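# Stack three cups upside down, largest on top

## Task

Put the three cups into one nested stack, each larger cup over a smaller one, with all three upside down (open end facing the table) and standing level, not leaning. The stack has to stay that way by itself once the robot lets go; a result that holds only while the hand supports it does not count.

## Robot and tools

Robot: a humanoid upper body on a stand past the table's -x edge, facing roughly +x. Only the right arm (7 joints) and its five-finger right hand move. The body may sit slightly turned or tilted.

Scene frame: the table top is z = 0 with +z up. +x runs across the table away from the robot, and the robot's right side is toward -y. The table's near edge is at x = 0.18 m. The right shoulder is about 0.28 m above the pelvis, 0.14 m toward -y and 0.06 m toward +x, and the hand point cannot get more than 0.59 m from it. Printed positions get less accurate at long reach.

Hand point: a spot 0.05 m in front of the palm, where index pad and thumb tip meet in a pinch. Its own axes are +z along the straightened fingers, +y out of the palm, and +x across the palm toward the little finger. Straight fingers extend 0.06-0.07 m past it along +z. A wrist bracket on the little-finger side sticks out 0.03 m further along +y and 0.11 m across the palm, and it can collide with things.

The 14-number row, used by both execute_actions and move, each value in [-1, 1], in this order: dx, dy, dz, rx, ry, rz, little, ring, middle, index, thumb_bend, thumb_turn, force_limit, speed.
- dx, dy, dz, rx, ry, rz are an offset, not a pose. It is expressed in the hand point's own axes and counted from the hand point pose in the most recent result that reported it. Before any result in the scene has shown that pose, and for a second call inside one reply, it is counted from where the robot is when the action begins. 1.0 equals 0.6 m or 180 degrees. rx, ry, rz form a single rotation vector. All-zero offsets are not a pause: they pull the hand back to that reference pose.
- little, ring, middle, index and thumb_bend are absolute targets: +1 straight, -1 fully curled. thumb_turn is +1 beside the palm and -1 across in front of it. A pinch is roughly index -0.22, thumb_bend -0.75, thumb_turn -0.57.
- force_limit is the fingertip load at which a closing motor stops. It scales linearly from about 0 N at -1 to 10 N at +1 (15 N for the two thumb motors) and does not limit opening.
- speed runs from nearly 0 at -1 to full at +1; at full speed a finger's whole travel takes 0.6 s. Close at -0.9 or slower for a gentle grip, since fast fingers overshoot the limit.

execute_actions: argument actions is a list holding one action, one wait, or nothing. [] sends nothing new and returns the current state. An action is {"rows": [...], "steps": n}, with 1 to 15 rows and steps up to 15 (default 15). Each step lasts 1/30 s and applies one row, and the last row repeats if steps outnumber rows. Every row is counted from the same reference pose, not from the row before it. A wait is {"steps": n} with n up to 300, counted from the previous result, so your reply time is included. The optional pictures (true/false) sets whether camera images come back. A refused call moves nothing.

move: argument target is one 14-number row as above. Optional speed is the path's top speed in m/s, 0.002 to 0.5 (default 0.25), with turning capped at twice that value in rad/s. The hand point follows a straight path lasting 0.5 to 10 s, and longer paths stop short. The path ignores obstacles, and the real hand can lag, stray or overshoot speed, especially with the arm almost straight. Hand values are sent at the start. Faster moves, and targets set deeper past a contact, hit harder. The result adds a "move:" line: done (at rest near target), off_target, moving, held or fault, plus the limits that acted (paced = pose was clipped; held = a check blocked some steps, after which motion may jump fast), and the distance left to the target.

wait: seconds, 0 to 10. Nothing new is sent meanwhile. zoom_image: camera (cam_high, cam_low or cam_wrist) and region [x0, y0, x1, y1] in that camera's pixels, origin top-left, at most 504 x 504. Full images are cam_high 896x504, cam_low 896x504 and cam_wrist 616x616. show_instructions takes no arguments and shows the reference page. finished_scene: scene (integer) ends and grades the current scene and cannot be undone, so call it only when the stack stands on its own.

Motion rules: each control step the commanded pose is clipped to within 70 mm and 16 degrees of the measured pose, and position wins over orientation when both cannot be met. After an action ends the arm goes only to the last clipped pose, so read the pose in the result and command the remainder. Joints move at most 2.4 rad/s.

Results report end_effector_position (m) and end_effector_quat_wxyz in the scene frame. "pose unreachable" means the clearance check altered or blocked the command, and HELD marks steps not fully sent. "Hand target" is the pose the controller is currently driving toward. hand_measured, hand_stopped_by (moving, target, force, stalled, fault) and hand_load_n list six values in motor order. A load near 0 on all fingers means the grip was lost, and positive load means something pushes a finger open.

Gripping: turn the thumb before reaching the object. With the thumb fully in front, the hand wraps objects 0.035-0.08 m wide, which then lie across the palm on the wrist side. A motor runs only when its target changes by at least 0.01, then locks, holding at least 15 N. Repeat the same numbers to keep holding. To squeeze harder, raise force_limit and send a target still further closed than measured. To release, send a target more open than measured.

Avoid: knocking or placing anything off the table (fails the task), dropping or slamming cups, hard hits and heavy pushing. Joint torque past its limit (23.2 N m for shoulder and elbow joints, 4.65 N m for wrist pitch and yaw, held weight included) stops the arm for 10 s. Long loaded holds heat motors: MOTOR HOT appears from 90 °C, and at 120 °C an OVER-TEMPERATURE FAULT drops the arm. Smooth, economical motion is preferred.

Each tool is called after ">>>" by a JSON object that holds its "method" and its "body", one argument or row to a line.

Reference images:

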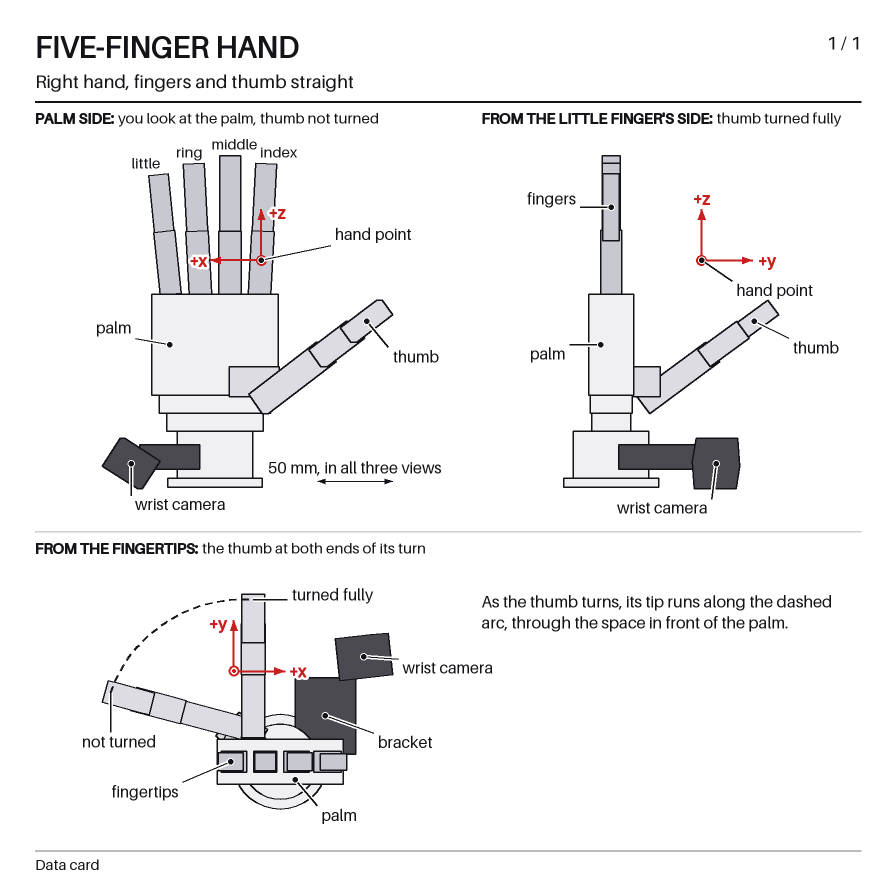

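## Session

>>> {"method": "execute_actions", "body": {
  "actions": []
}}

Scene clock: 0.00 s of 6600.00 s.
end_effector_position=(+0.3955, -0.3953, +0.2991) hand_measured=(+1.000, +1.000, +1.000, +1.000, +1.000, +1.000) hand_load_n=(+0.0, +0.0, +0.0, +0.0, +0.0, +0.0) hand_stopped_by=(target, target, target, target, target, target) hand_force_limit=0.00 hand_speed=-0.80 end_effector_quat_wxyz=(-0.018, +0.704, -0.129, +0.699)
Joint positions: [ 0.338 -1.369 -0.864 -0.259 -1.402 -0.276  0.279]
Joint velocities: [-0.012  0.008  0.009  0.018  0.009  0.     0.   ]
Motor temperatures (°C, as the motors report them): [38 42 41 38 39 31 28]
Hand target: +0.396, -0.395, +0.299; -0.018, +0.704, -0.129, +0.699

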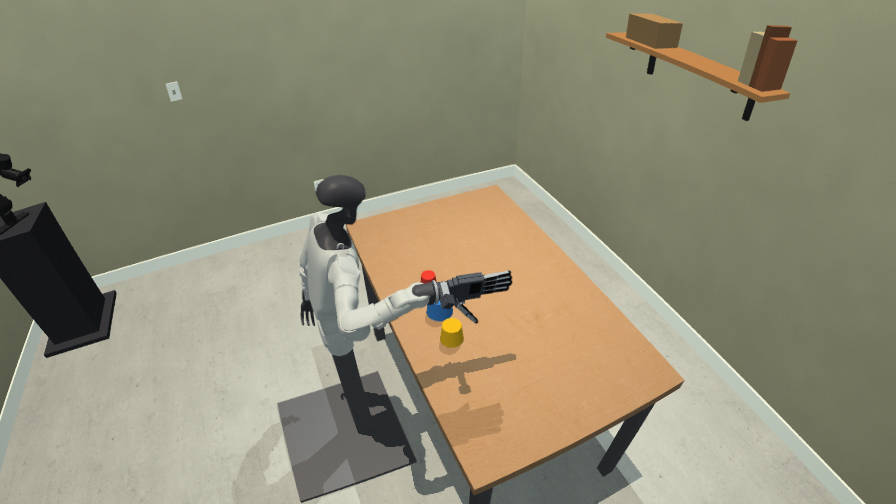

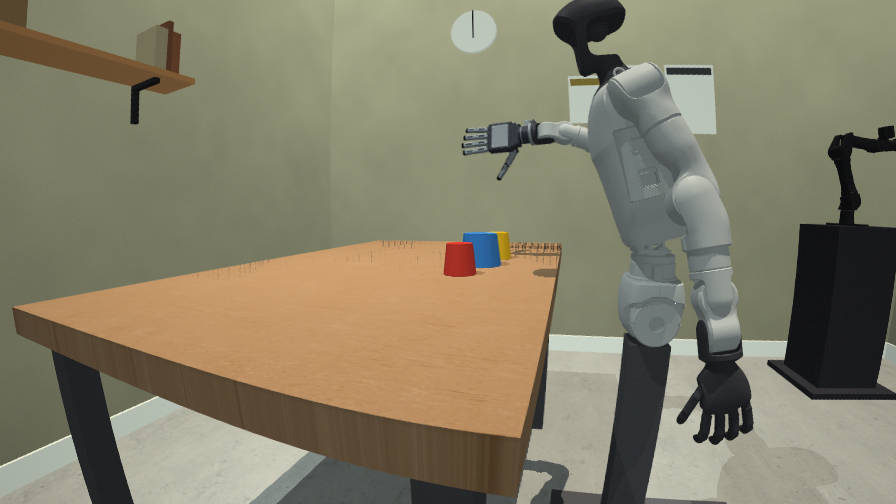

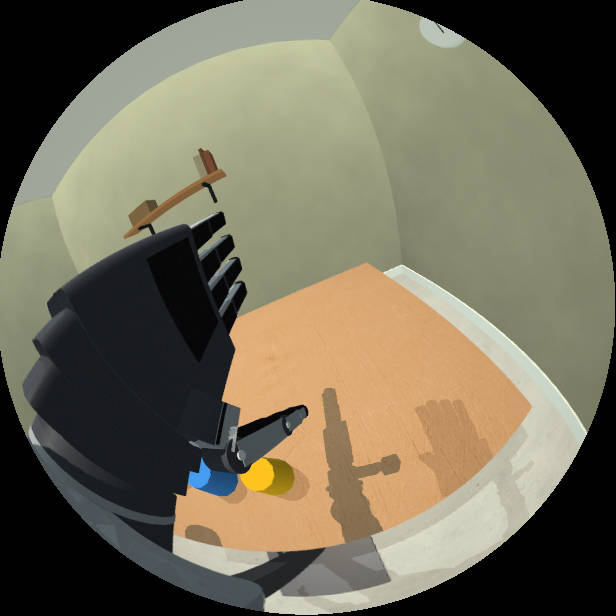

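>>> {"method": "zoom_image", "body": {
  "camera": "cam_high",
  "region": [340, 220, 580, 400]
}}

>>> {"method": "zoom_image", "body": {
  "camera": "cam_low",
  "region": [400, 100, 640, 300]
}}

Region (340, 220, 580, 400) of cam_high's 896x504 image, scaled by 2.100, with more detail than that image has; it fills the top 378 rows of this view, and the rest is white.

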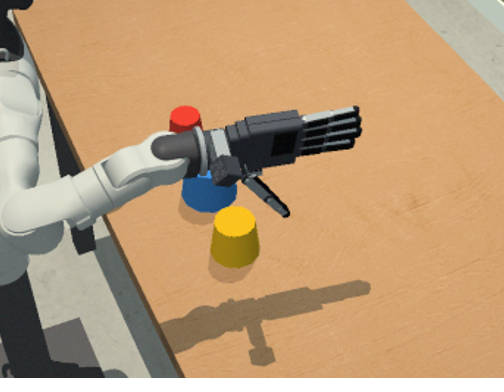

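Region (400, 100, 640, 300) of cam_low's 896x504 image, scaled by 2.100, with more detail than that image has.

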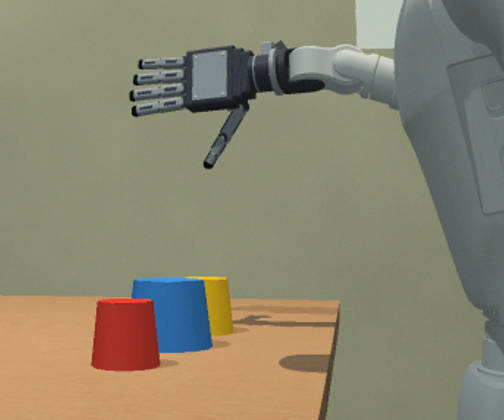

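>>> {"method": "move", "body": {
  "target": [0,0,0,0,0,0.434,1,1,1,1,1,-1,0,0.5],
  "speed": 0.4
}}

Scene clock: 36.30 s of 6600.00 s.
end_effector_position=(+0.3940, -0.3947, +0.3037) hand_measured=(+1.000, +1.000, +1.000, +1.000, +1.000, -1.000) hand_load_n=(+0.0, +0.0, +0.0, +0.0, +0.0, +0.0) hand_stopped_by=(target, target, target, target, target, target) hand_force_limit=0.00 hand_speed=0.50 end_effector_quat_wxyz=(+0.454, -0.471, +0.537, -0.533)
Joint positions: [ 0.04  -1.321 -0.877  0.305 -0.26  -0.357  0.502]
Joint velocities: [-0.003 -0.002 -0.009  0.005  0.002  0.     0.   ]
Motor temperatures (°C, as the motors report them): [39 48 44 38 40 35 28]
Hand target: +0.394, -0.394, +0.304; +0.456, -0.470, +0.538, -0.531
Off the commanded pose: 0.005 m, 1 deg.
After step 90, 31.17 s passed at rest.
move: off_target

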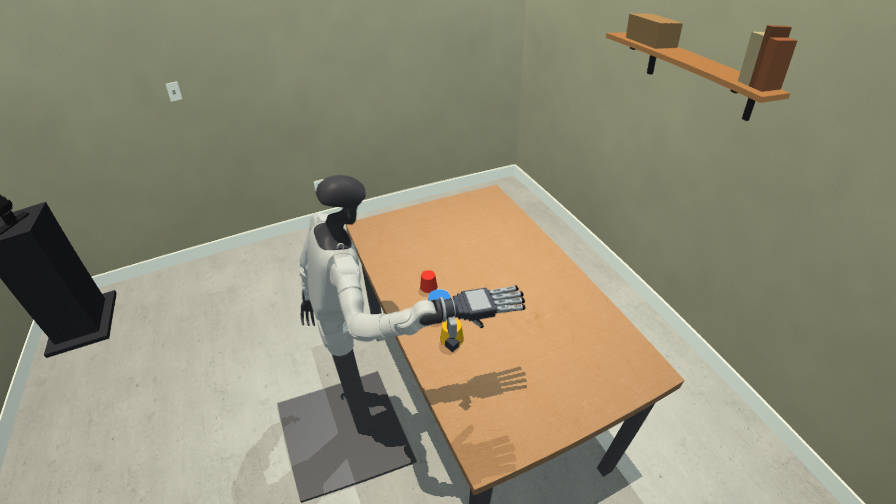

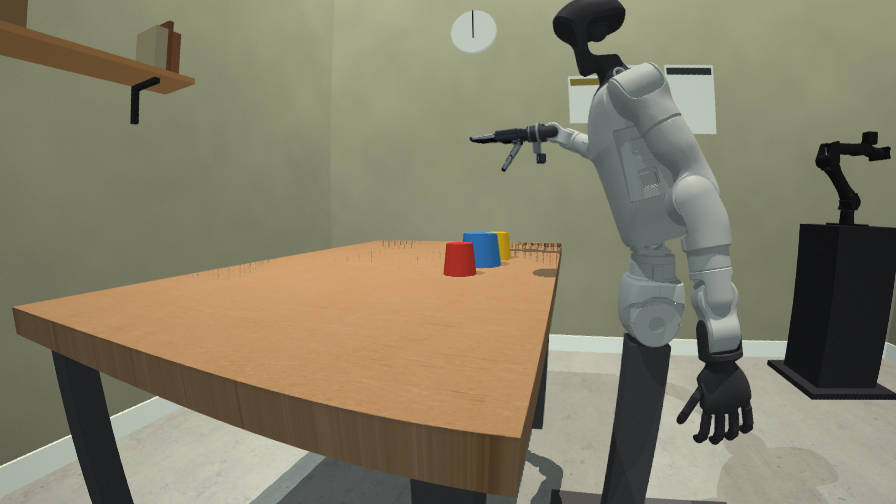

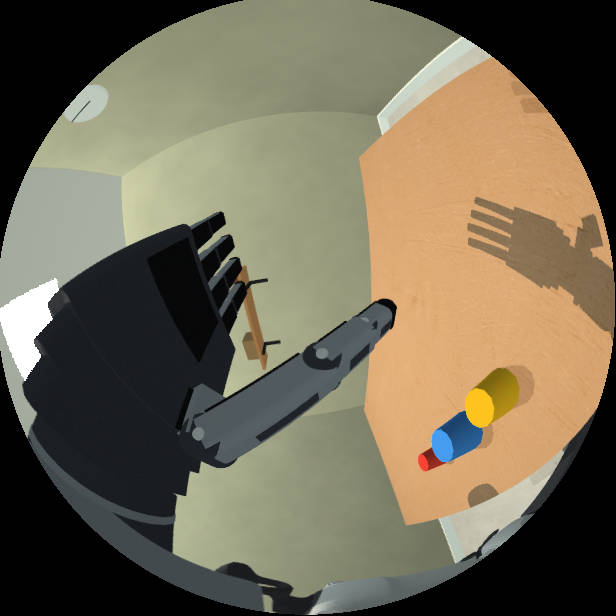

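>>> {"method": "move", "body": {
  "target": [-0.189,0.173,-0.138,-0.24,-0.205,-0.085,1,1,1,1,1,-1,0,0.5],
  "speed": 0.3
}}

Scene clock: 47.70 s of 6600.00 s.
end_effector_position=(+0.3251, -0.2790, +0.1995) hand_measured=(+1.000, +1.000, +1.000, +1.000, +1.000, -1.000) hand_load_n=(+0.0, +0.0, +0.0, +0.0, +0.0, +0.0) hand_stopped_by=(target, target, target, target, target, target) hand_force_limit=0.00 hand_speed=0.50 end_effector_quat_wxyz=(-0.316, +0.804, -0.467, +0.191)
Joint positions: [-0.46  -1.61  -0.056  0.483  0.179 -0.832  1.159]
Joint velocities: [-0.026  0.011  0.003  0.02   0.012 -0.007  0.024]
Motor temperatures (°C, as the motors report them): [39 51 44 38 40 33 28]
Hand target: +0.325, -0.278, +0.200; -0.318, +0.803, -0.467, +0.189
Off the commanded pose: 0.007 m, 1 deg.
After step 90, 6.17 s passed at rest.
move: off_target

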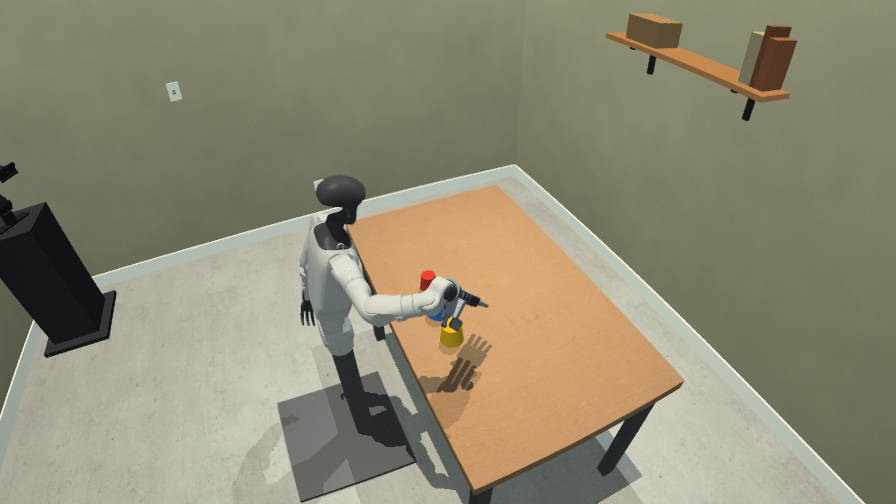

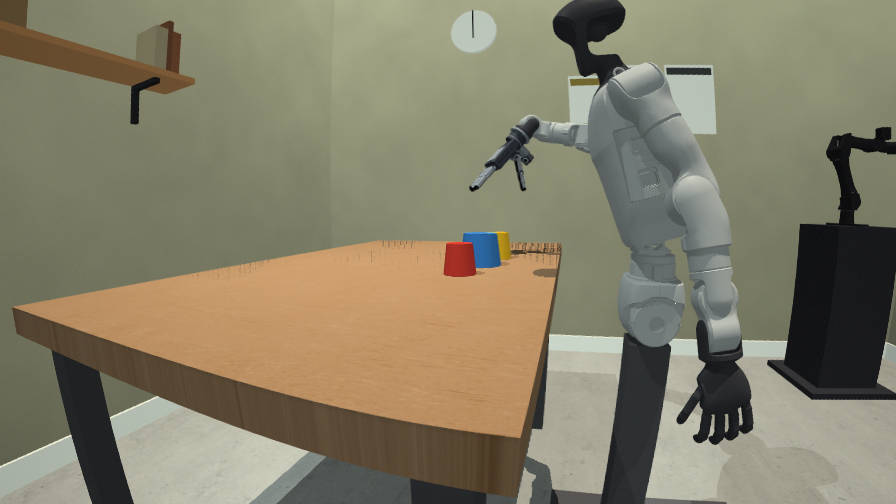

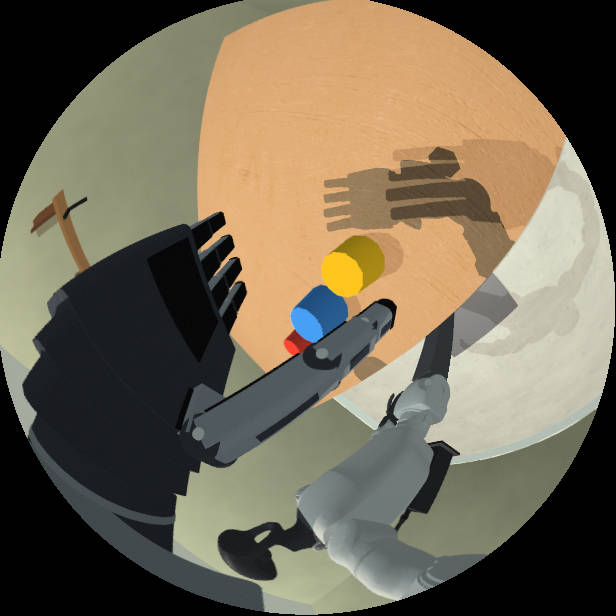

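>>> {"method": "move", "body": {
  "target": [0,0.085,0.085,0,0,0,1,1,1,1,1,-1,0,0.5],
  "speed": 0.2
}}

>>> {"method": "zoom_image", "body": {
  "camera": "cam_high",
  "region": [380, 250, 540, 370]
}}

>>> {"method": "zoom_image", "body": {
  "camera": "cam_low",
  "region": [420, 170, 580, 290]
}}

Scene clock: 53.80 s of 6600.00 s.
end_effector_position=(+0.3253, -0.2797, +0.1276) hand_measured=(+1.000, +1.000, +1.000, +1.000, +1.000, -1.000) hand_load_n=(+0.0, +0.0, +0.0, +0.0, +0.0, +0.0) hand_stopped_by=(target, target, target, target, target, target) hand_force_limit=0.00 hand_speed=0.50 end_effector_quat_wxyz=(-0.319, +0.803, -0.468, +0.189)
Joint positions: [-0.314 -1.443 -0.069  0.451 -0.113 -0.863  0.882]
Joint velocities: [ 0.005 -0.002 -0.006  0.002 -0.003  0.     0.   ]
Motor temperatures (°C, as the motors report them): [40 52 44 38 40 33 28]
Hand target: +0.325, -0.281, +0.128; -0.316, +0.803, -0.467, +0.191
Off the commanded pose: 0.002 m, 0 deg.
After step 90, 2.20 s passed at rest.
move: done

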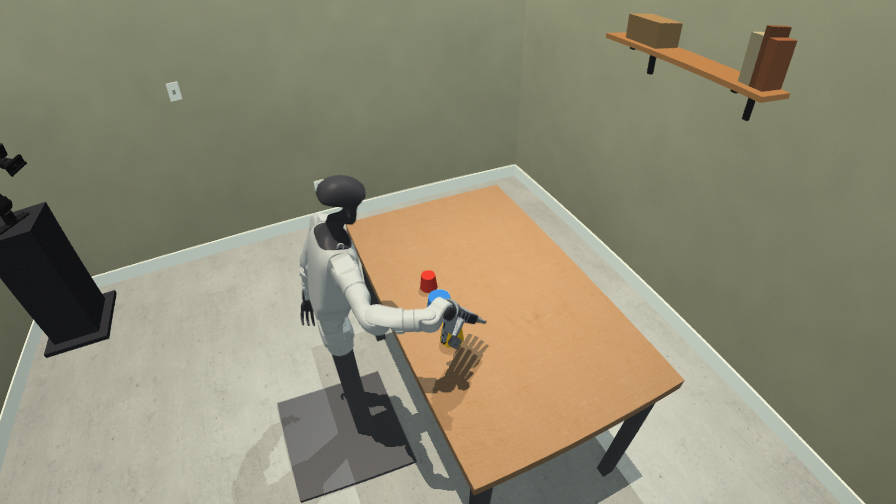

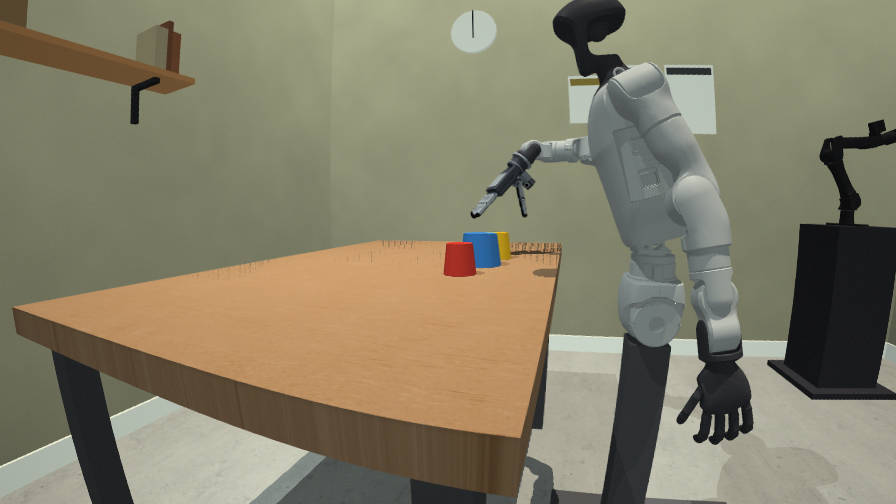

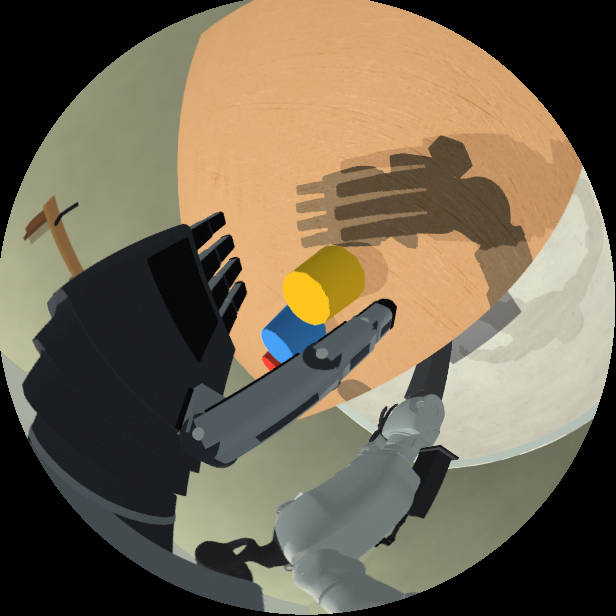

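Region (380, 250, 540, 370) of cam_high's 896x504 image, scaled by 3.150, with more detail than that image has; it fills the top 378 rows of this view, and the rest is white.

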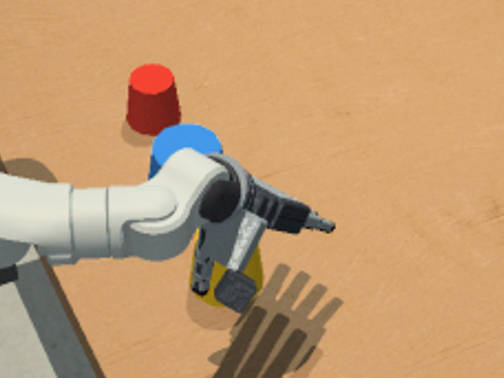

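Region (420, 170, 580, 290) of cam_low's 896x504 image, scaled by 3.150, with more detail than that image has; it fills the top 378 rows of this view, and the rest is white.

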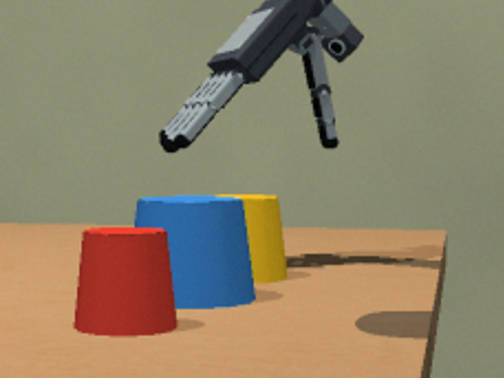

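>>> {"method": "move", "body": {
  "target": [0,0.047,0.047,0,0,0,0.7,0.7,0.7,0.7,1,-1,0,0.5],
  "speed": 0.15
}}

>>> {"method": "zoom_image", "body": {
  "camera": "cam_high",
  "region": [380, 250, 540, 370]
}}

>>> {"method": "zoom_image", "body": {
  "camera": "cam_low",
  "region": [420, 170, 580, 290]
}}

Scene clock: 62.80 s of 6600.00 s.
end_effector_position=(+0.3252, -0.2807, +0.0883) hand_measured=(+0.700, +0.700, +0.700, +0.700, +1.000, -1.000) hand_load_n=(+0.0, +0.0, +0.0, +0.0, +0.0, +0.0) hand_stopped_by=(target, target, target, target, target, target) hand_force_limit=0.00 hand_speed=0.50 end_effector_quat_wxyz=(-0.319, +0.801, -0.469, +0.189)
Joint positions: [-0.321 -1.334 -0.029  0.498 -0.298 -0.892  0.744]
Joint velocities: [ 0.003  0.005  0.003  0.009  0.002 -0.001 -0.001]
Motor temperatures (°C, as the motors report them): [40 54 44 38 40 32 28]
Hand target: +0.325, -0.281, +0.088; -0.319, +0.802, -0.468, +0.190
Off the commanded pose: 0.001 m, 0 deg.
After step 90, 5.17 s passed at rest.
move: done

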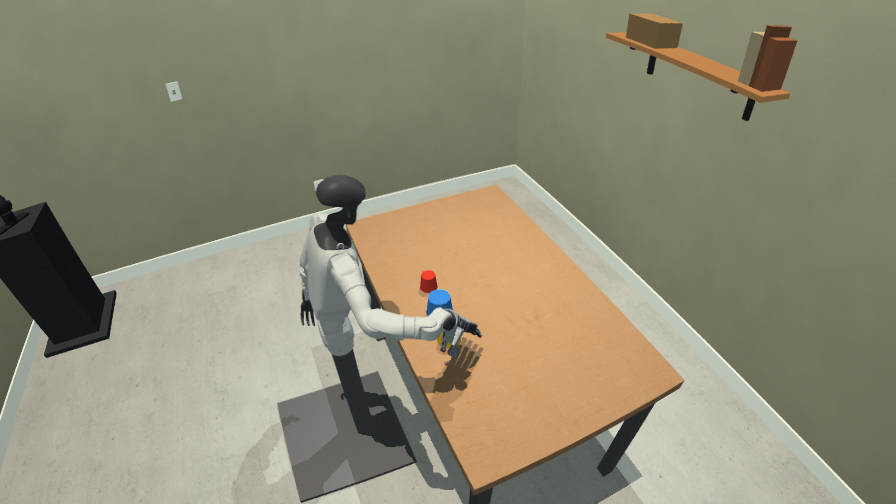

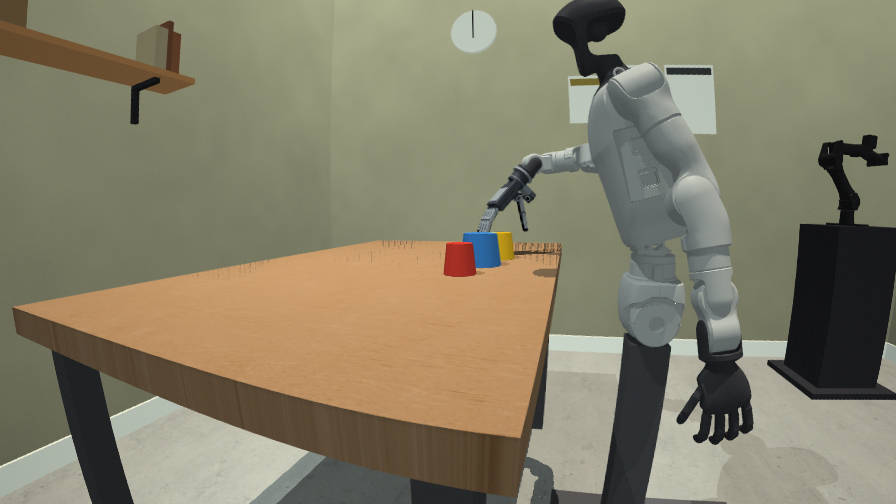

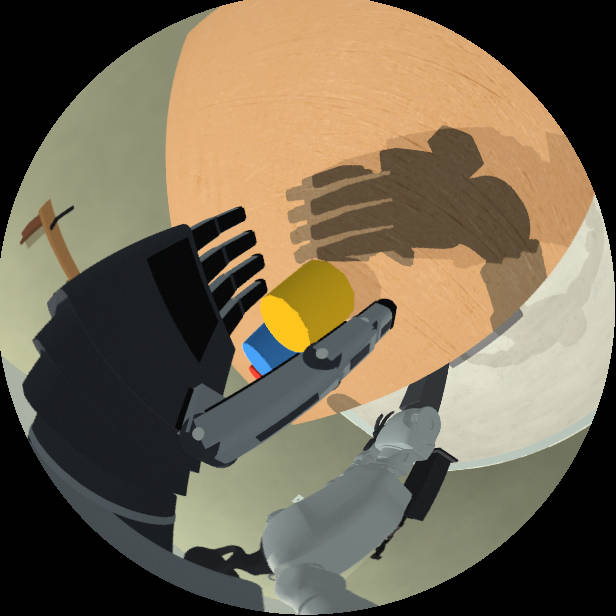

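Region (380, 250, 540, 370) of cam_high's 896x504 image, scaled by 3.150, with more detail than that image has; it fills the top 378 rows of this view, and the rest is white.

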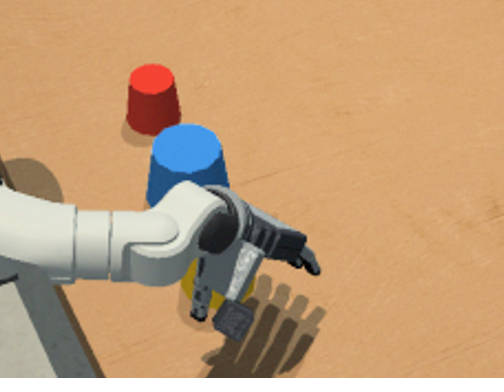

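Region (420, 170, 580, 290) of cam_low's 896x504 image, scaled by 3.150, with more detail than that image has; it fills the top 378 rows of this view, and the rest is white.

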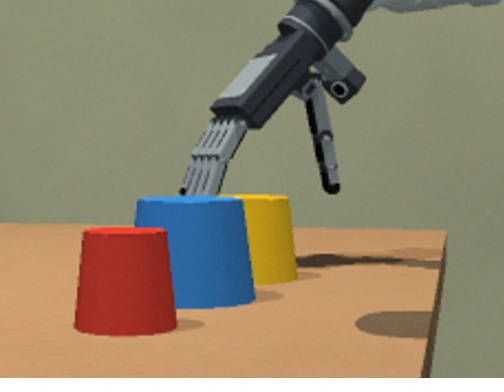

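>>> {"method": "move", "body": {
  "target": [-0.05,0,0,0,0,0,1,1,1,1,1,-1,0,0.5],
  "speed": 0.08
}}

>>> {"method": "zoom_image", "body": {
  "camera": "cam_low",
  "region": [420, 170, 580, 290]
}}

Scene clock: 69.97 s of 6600.00 s.
end_effector_position=(+0.3095, -0.2525, +0.0864) hand_measured=(+1.000, +1.000, +1.000, +1.000, +1.000, -1.000) hand_load_n=(+0.0, +0.0, +0.0, +0.0, +0.0, +0.0) hand_stopped_by=(target, target, target, target, target, target) hand_force_limit=0.00 hand_speed=0.50 end_effector_quat_wxyz=(-0.318, +0.804, -0.468, +0.184)
Joint positions: [-0.074 -1.342 -0.162  0.153 -0.254 -0.664  0.746]
Joint velocities: [ 0.002 -0.005 -0.008 -0.008  0.006  0.008  0.   ]
Motor temperatures (°C, as the motors report them): [40 54 44 38 40 32 28]
Hand target: +0.310, -0.252, +0.087; -0.319, +0.803, -0.468, +0.184
Off the commanded pose: 0.003 m, 1 deg.
After step 90, 3.40 s passed at rest.
move: done

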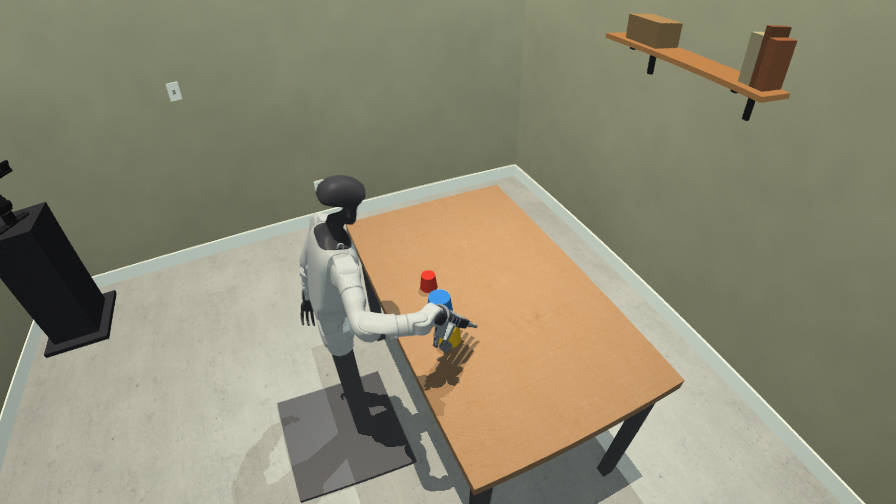

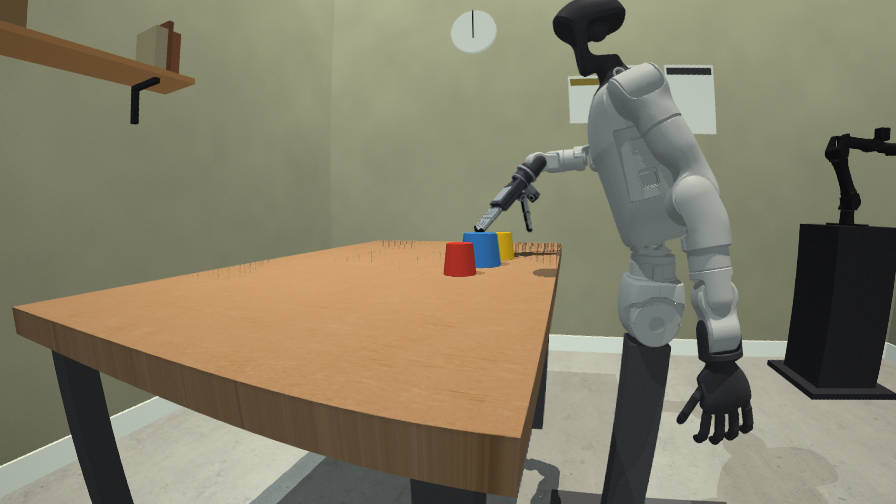

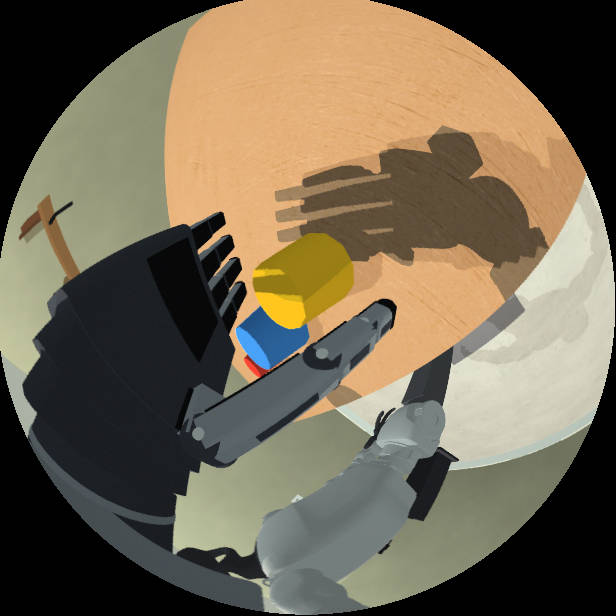

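Region (420, 170, 580, 290) of cam_low's 896x504 image, scaled by 3.150, with more detail than that image has; it fills the top 378 rows of this view, and the rest is white.

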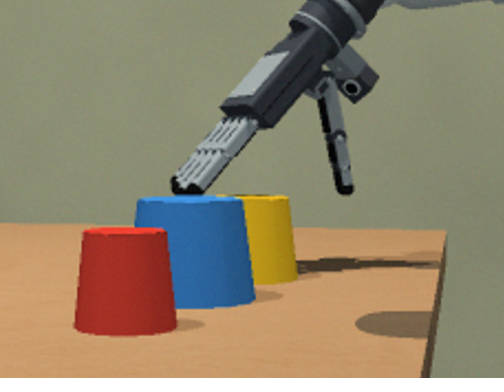

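>>> {"method": "move", "body": {
  "target": [-0.012,0.0236,0.059,0,0,0,1,1,1,1,1,-1,0,0.5],
  "speed": 0.06
}}

>>> {"method": "zoom_image", "body": {
  "camera": "cam_low",
  "region": [420, 170, 580, 290]
}}

Scene clock: 74.73 s of 6600.00 s.
end_effector_position=(+0.3188, -0.2396, +0.0528) hand_measured=(+1.000, +1.000, +1.000, +1.000, +1.000, -1.000) hand_load_n=(+0.0, +0.0, +0.0, +0.0, +0.0, +0.0) hand_stopped_by=(target, target, target, target, target, target) hand_force_limit=0.00 hand_speed=0.50 end_effector_quat_wxyz=(-0.321, +0.803, -0.468, +0.184)
Joint positions: [-0.183 -1.223 -0.027  0.176 -0.404 -0.62   0.679]
Joint velocities: [ 0.     0.003 -0.006  0.     0.003  0.     0.   ]
Motor temperatures (°C, as the motors report them): [40 53 44 38 40 32 28]
Hand target: +0.319, -0.241, +0.051; -0.318, +0.803, -0.469, +0.185
Off the commanded pose: 0.002 m, 0 deg.
After step 90, 0.73 s passed at rest.
move: done

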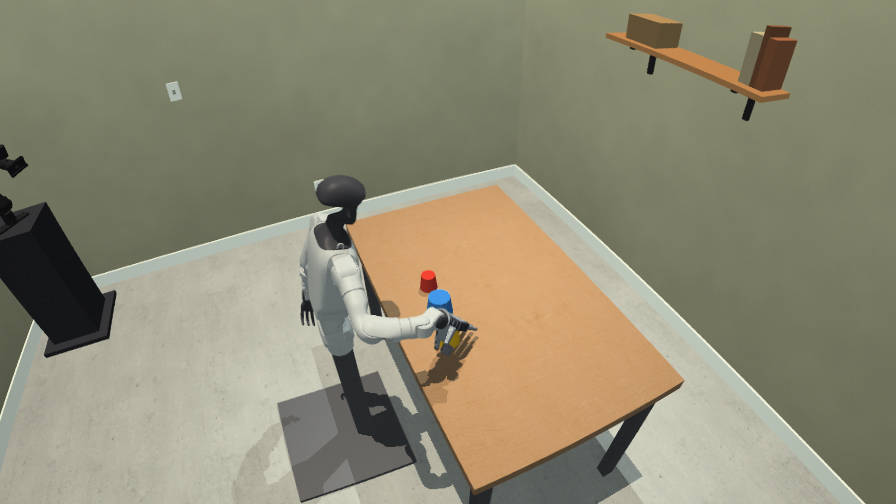

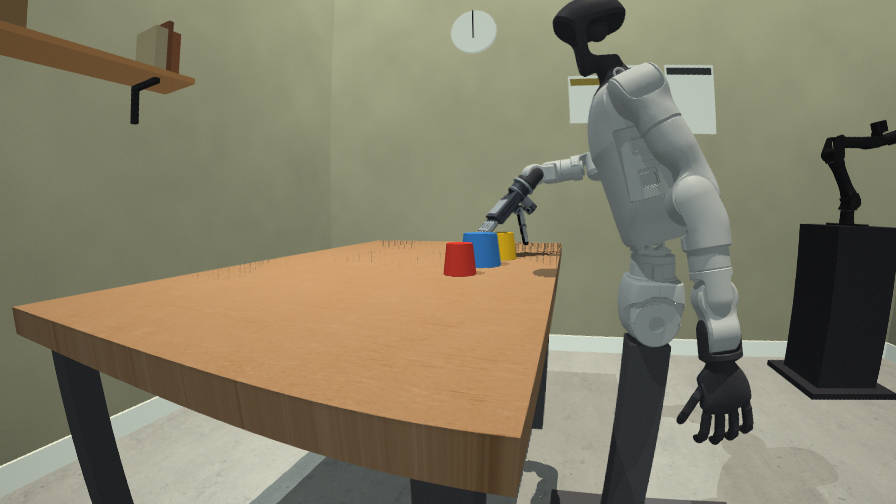

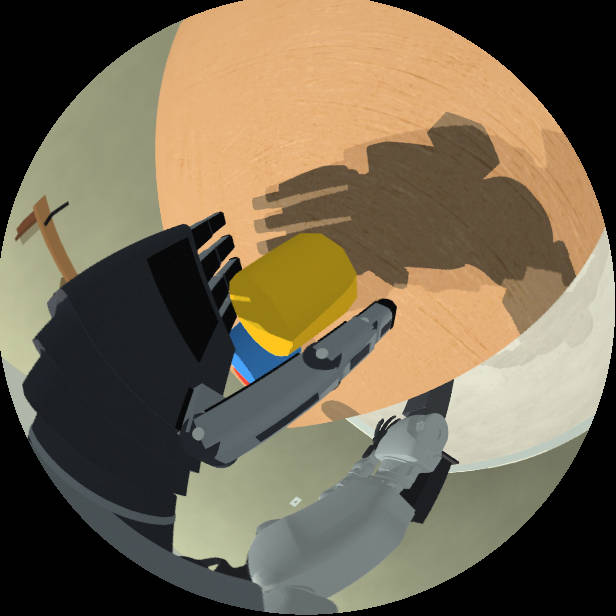

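Region (420, 170, 580, 290) of cam_low's 896x504 image, scaled by 3.150, with more detail than that image has; it fills the top 378 rows of this view, and the rest is white.

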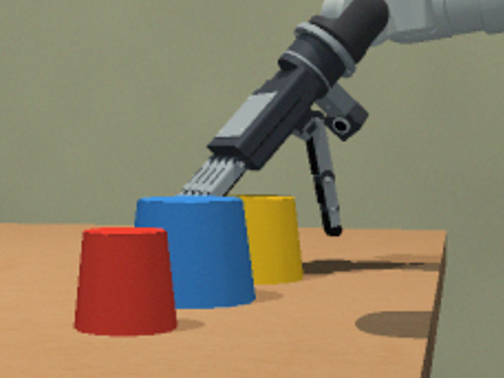

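>>> {"method": "move", "body": {
  "target": [0,0,0,0,0,0,0.5,-0.6,-0.6,-0.6,-1,-1,-0.2,-0.7]
}}

>>> {"method": "zoom_image", "body": {
  "camera": "cam_low",
  "region": [420, 170, 580, 290]
}}

Scene clock: 81.03 s of 6600.00 s.
end_effector_position=(+0.3199, -0.2397, +0.0538) hand_measured=(+0.500, -0.600, +0.320, +0.336, +0.592, -1.000) hand_load_n=(+0.0, +0.0, +1.5, +2.0, +4.0, +0.0) hand_stopped_by=(target, target, force, force, force, target) hand_force_limit=-0.20 hand_speed=-0.70 end_effector_quat_wxyz=(-0.322, +0.802, -0.467, +0.186)
Joint positions: [-0.185 -1.224 -0.029  0.176 -0.404 -0.62   0.678]
Joint velocities: [ 0.008 -0.002 -0.008  0.009  0.008  0.     0.   ]
Motor temperatures (°C, as the motors report them): [40 53 44 38 40 32 28]
Hand target: +0.319, -0.240, +0.053; -0.321, +0.803, -0.468, +0.184
Off the commanded pose: 0.002 m, 0 deg.
move: done

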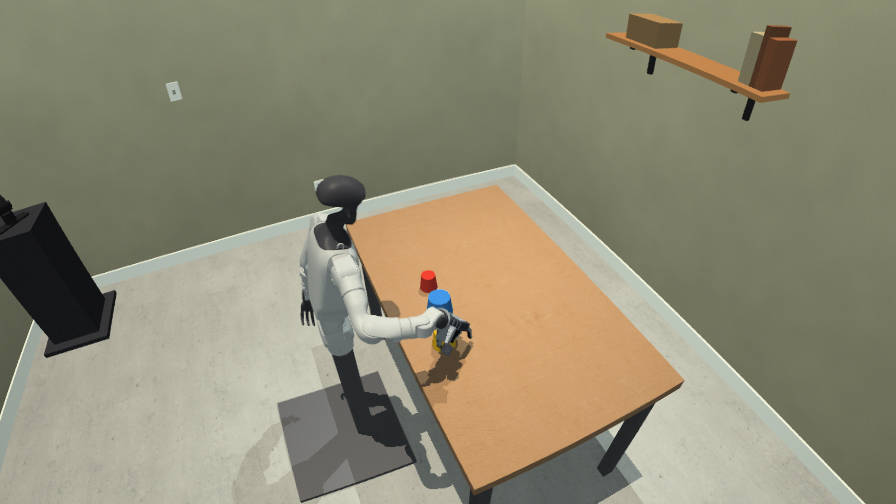

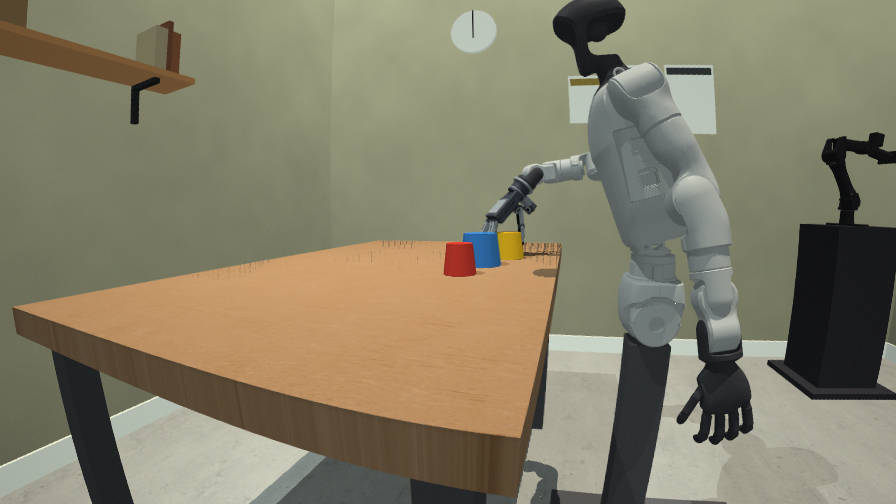

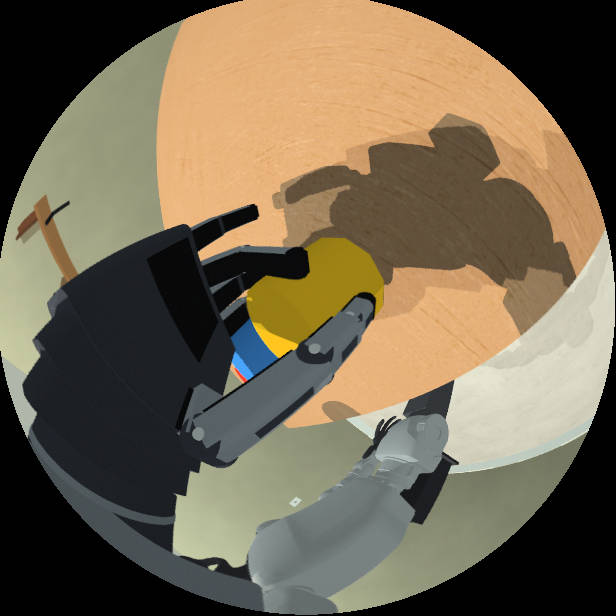

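Region (420, 170, 580, 290) of cam_low's 896x504 image, scaled by 3.150, with more detail than that image has; it fills the top 378 rows of this view, and the rest is white.

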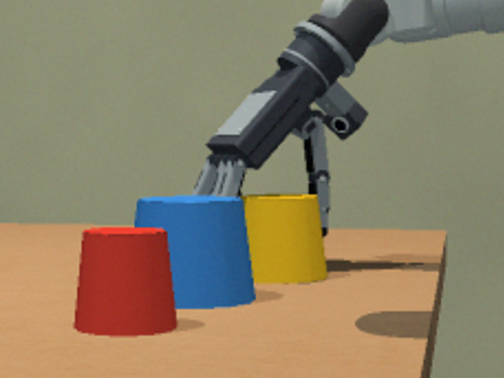

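>>> {"method": "execute_actions", "body": {
  "actions": [
    {"rows":[[0,0,0,0,0,0,0.5,-0.6,-0.7,-0.7,-0.9,-1,0.3,-0.9]],"steps":15}
  ],
  "pictures": false
}}

>>> {"method": "move", "body": {
  "target": [0,-0.12,-0.12,0,0,0,0.5,-0.6,-0.7,-0.7,-0.9,-1,0.3,-0.9],
  "speed": 0.12
}}

>>> {"method": "zoom_image", "body": {
  "camera": "cam_low",
  "region": [420, 170, 580, 290]
}}

Scene clock: 89.40 s of 6600.00 s.
end_effector_position=(+0.3212, -0.2400, +0.0552) hand_measured=(+0.500, -0.600, +0.284, +0.316, +0.592, -1.000) hand_load_n=(+0.0, +0.0, +5.5, +3.5, +8.5, +0.5) hand_stopped_by=(target, target, force, force, force, target) hand_force_limit=0.30 hand_speed=-0.90 end_effector_quat_wxyz=(-0.323, +0.802, -0.466, +0.188)
Joint positions: [-0.187 -1.225 -0.032  0.176 -0.404 -0.62   0.677]
Joint velocities: [ 0.005 -0.008  0.008  0.005  0.     0.     0.   ]
Motor temperatures (°C, as the motors report them): [40 53 44 39 40 32 28]
Hand target: +0.320, -0.240, +0.054; -0.322, +0.802, -0.467, +0.186
Off the commanded pose: 0.002 m, 0 deg.
Steps of this call (steps 1 to 90: nothing new was sent; then 4.87 s passed at rest; steps 91 to 105: all 15 steps of this action). Readings (end_effector_position | what the end effector reports):
91: (+0.3199, -0.2397, +0.0538) | hand_measured=(+0.500, -0.600, +0.320, +0.336, +0.592, -1.000) hand_load_n=(+0.0, +0.0, +1.5, +2.0, +4.0, +0.0) hand_stopped_by=(target, target, moving, moving, moving, target) hand_force_limit=0.30 hand_speed=-0.90
92: (+0.3199, -0.2397, +0.0538) | hand_measured=(+0.500, -0.600, +0.320, +0.336, +0.592, -1.000) hand_load_n=(+0.0, +0.0, +1.5, +2.0, +4.0, +0.0) hand_stopped_by=(target, target, moving, moving, moving, target) hand_force_limit=0.30 hand_speed=-0.90
94: (+0.3200, -0.2397, +0.0538) | hand_measured=(+0.500, -0.600, +0.316, +0.332, +0.590, -1.000) hand_load_n=(+0.0, +0.0, +2.5, +3.0, +5.0, +0.0) hand_stopped_by=(target, target, moving, moving, moving, target) hand_force_limit=0.30 hand_speed=-0.90
98: (+0.3204, -0.2397, +0.0543) | hand_measured=(+0.500, -0.600, +0.294, +0.316, +0.590, -1.000) hand_load_n=(+0.0, +0.0, +6.0, +5.0, +10.5, +0.5) hand_stopped_by=(target, target, moving, force, force, target) hand_force_limit=0.30 hand_speed=-0.90
105: the state above

Scene clock: 90.90 s of 6600.00 s.
end_effector_position=(+0.3206, -0.2376, +0.1559) hand_measured=(+0.500, -0.600, +0.284, +0.316, +0.592, -1.000) hand_load_n=(+0.0, +0.0, +1.5, +3.5, +5.0, +0.0) hand_stopped_by=(target, target, force, force, force, target) hand_force_limit=0.30 hand_speed=-0.90 end_effector_quat_wxyz=(-0.321, +0.805, -0.463, +0.187)
Joint positions: [-0.132 -1.488 -0.281  0.055 -0.002 -0.54   0.979]
Joint velocities: [-0.018  0.     0.     0.     0.012  0.     0.   ]
Motor temperatures (°C, as the motors report them): [40 53 44 39 40 32 28]
Hand target: +0.320, -0.237, +0.156; -0.322, +0.804, -0.464, +0.185
Off the commanded pose: 0.003 m, 1 deg.
move: done

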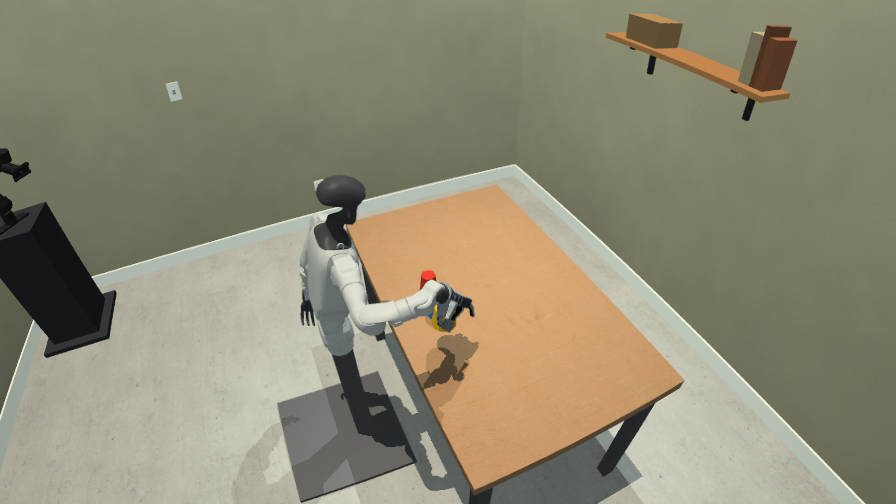

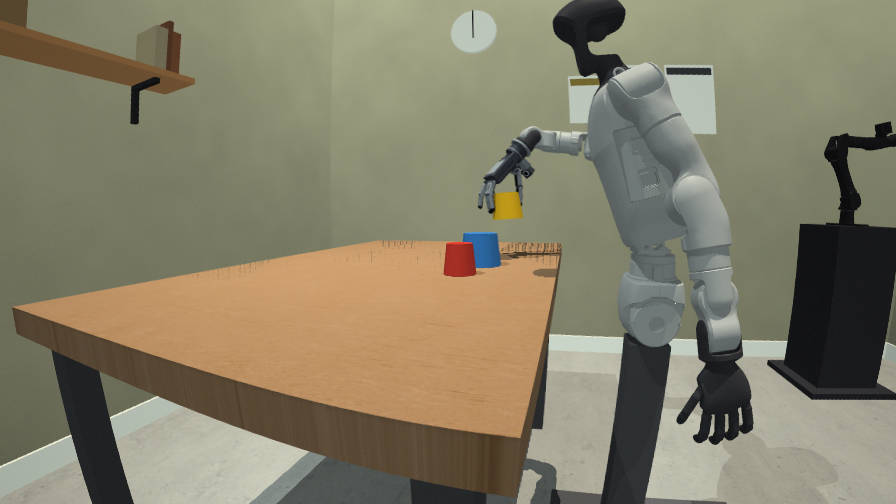

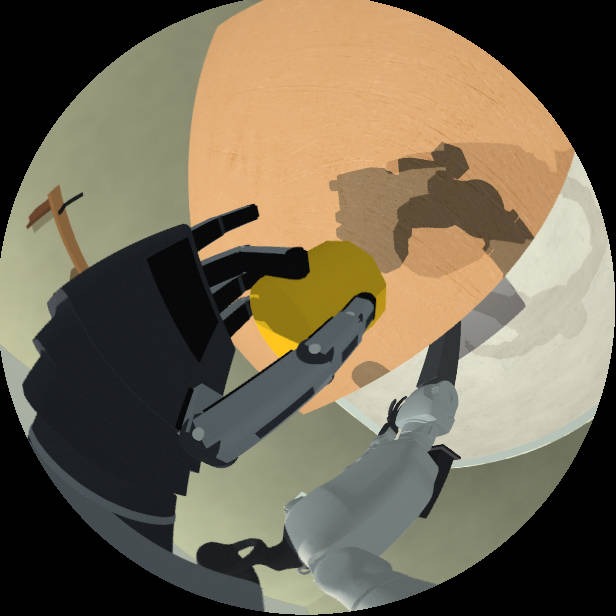

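Region (420, 170, 580, 290) of cam_low's 896x504 image, scaled by 3.150, with more detail than that image has; it fills the top 378 rows of this view, and the rest is white.

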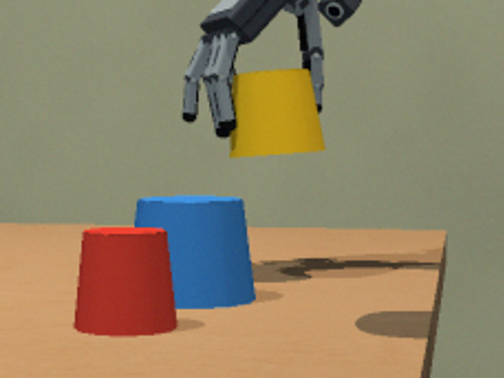

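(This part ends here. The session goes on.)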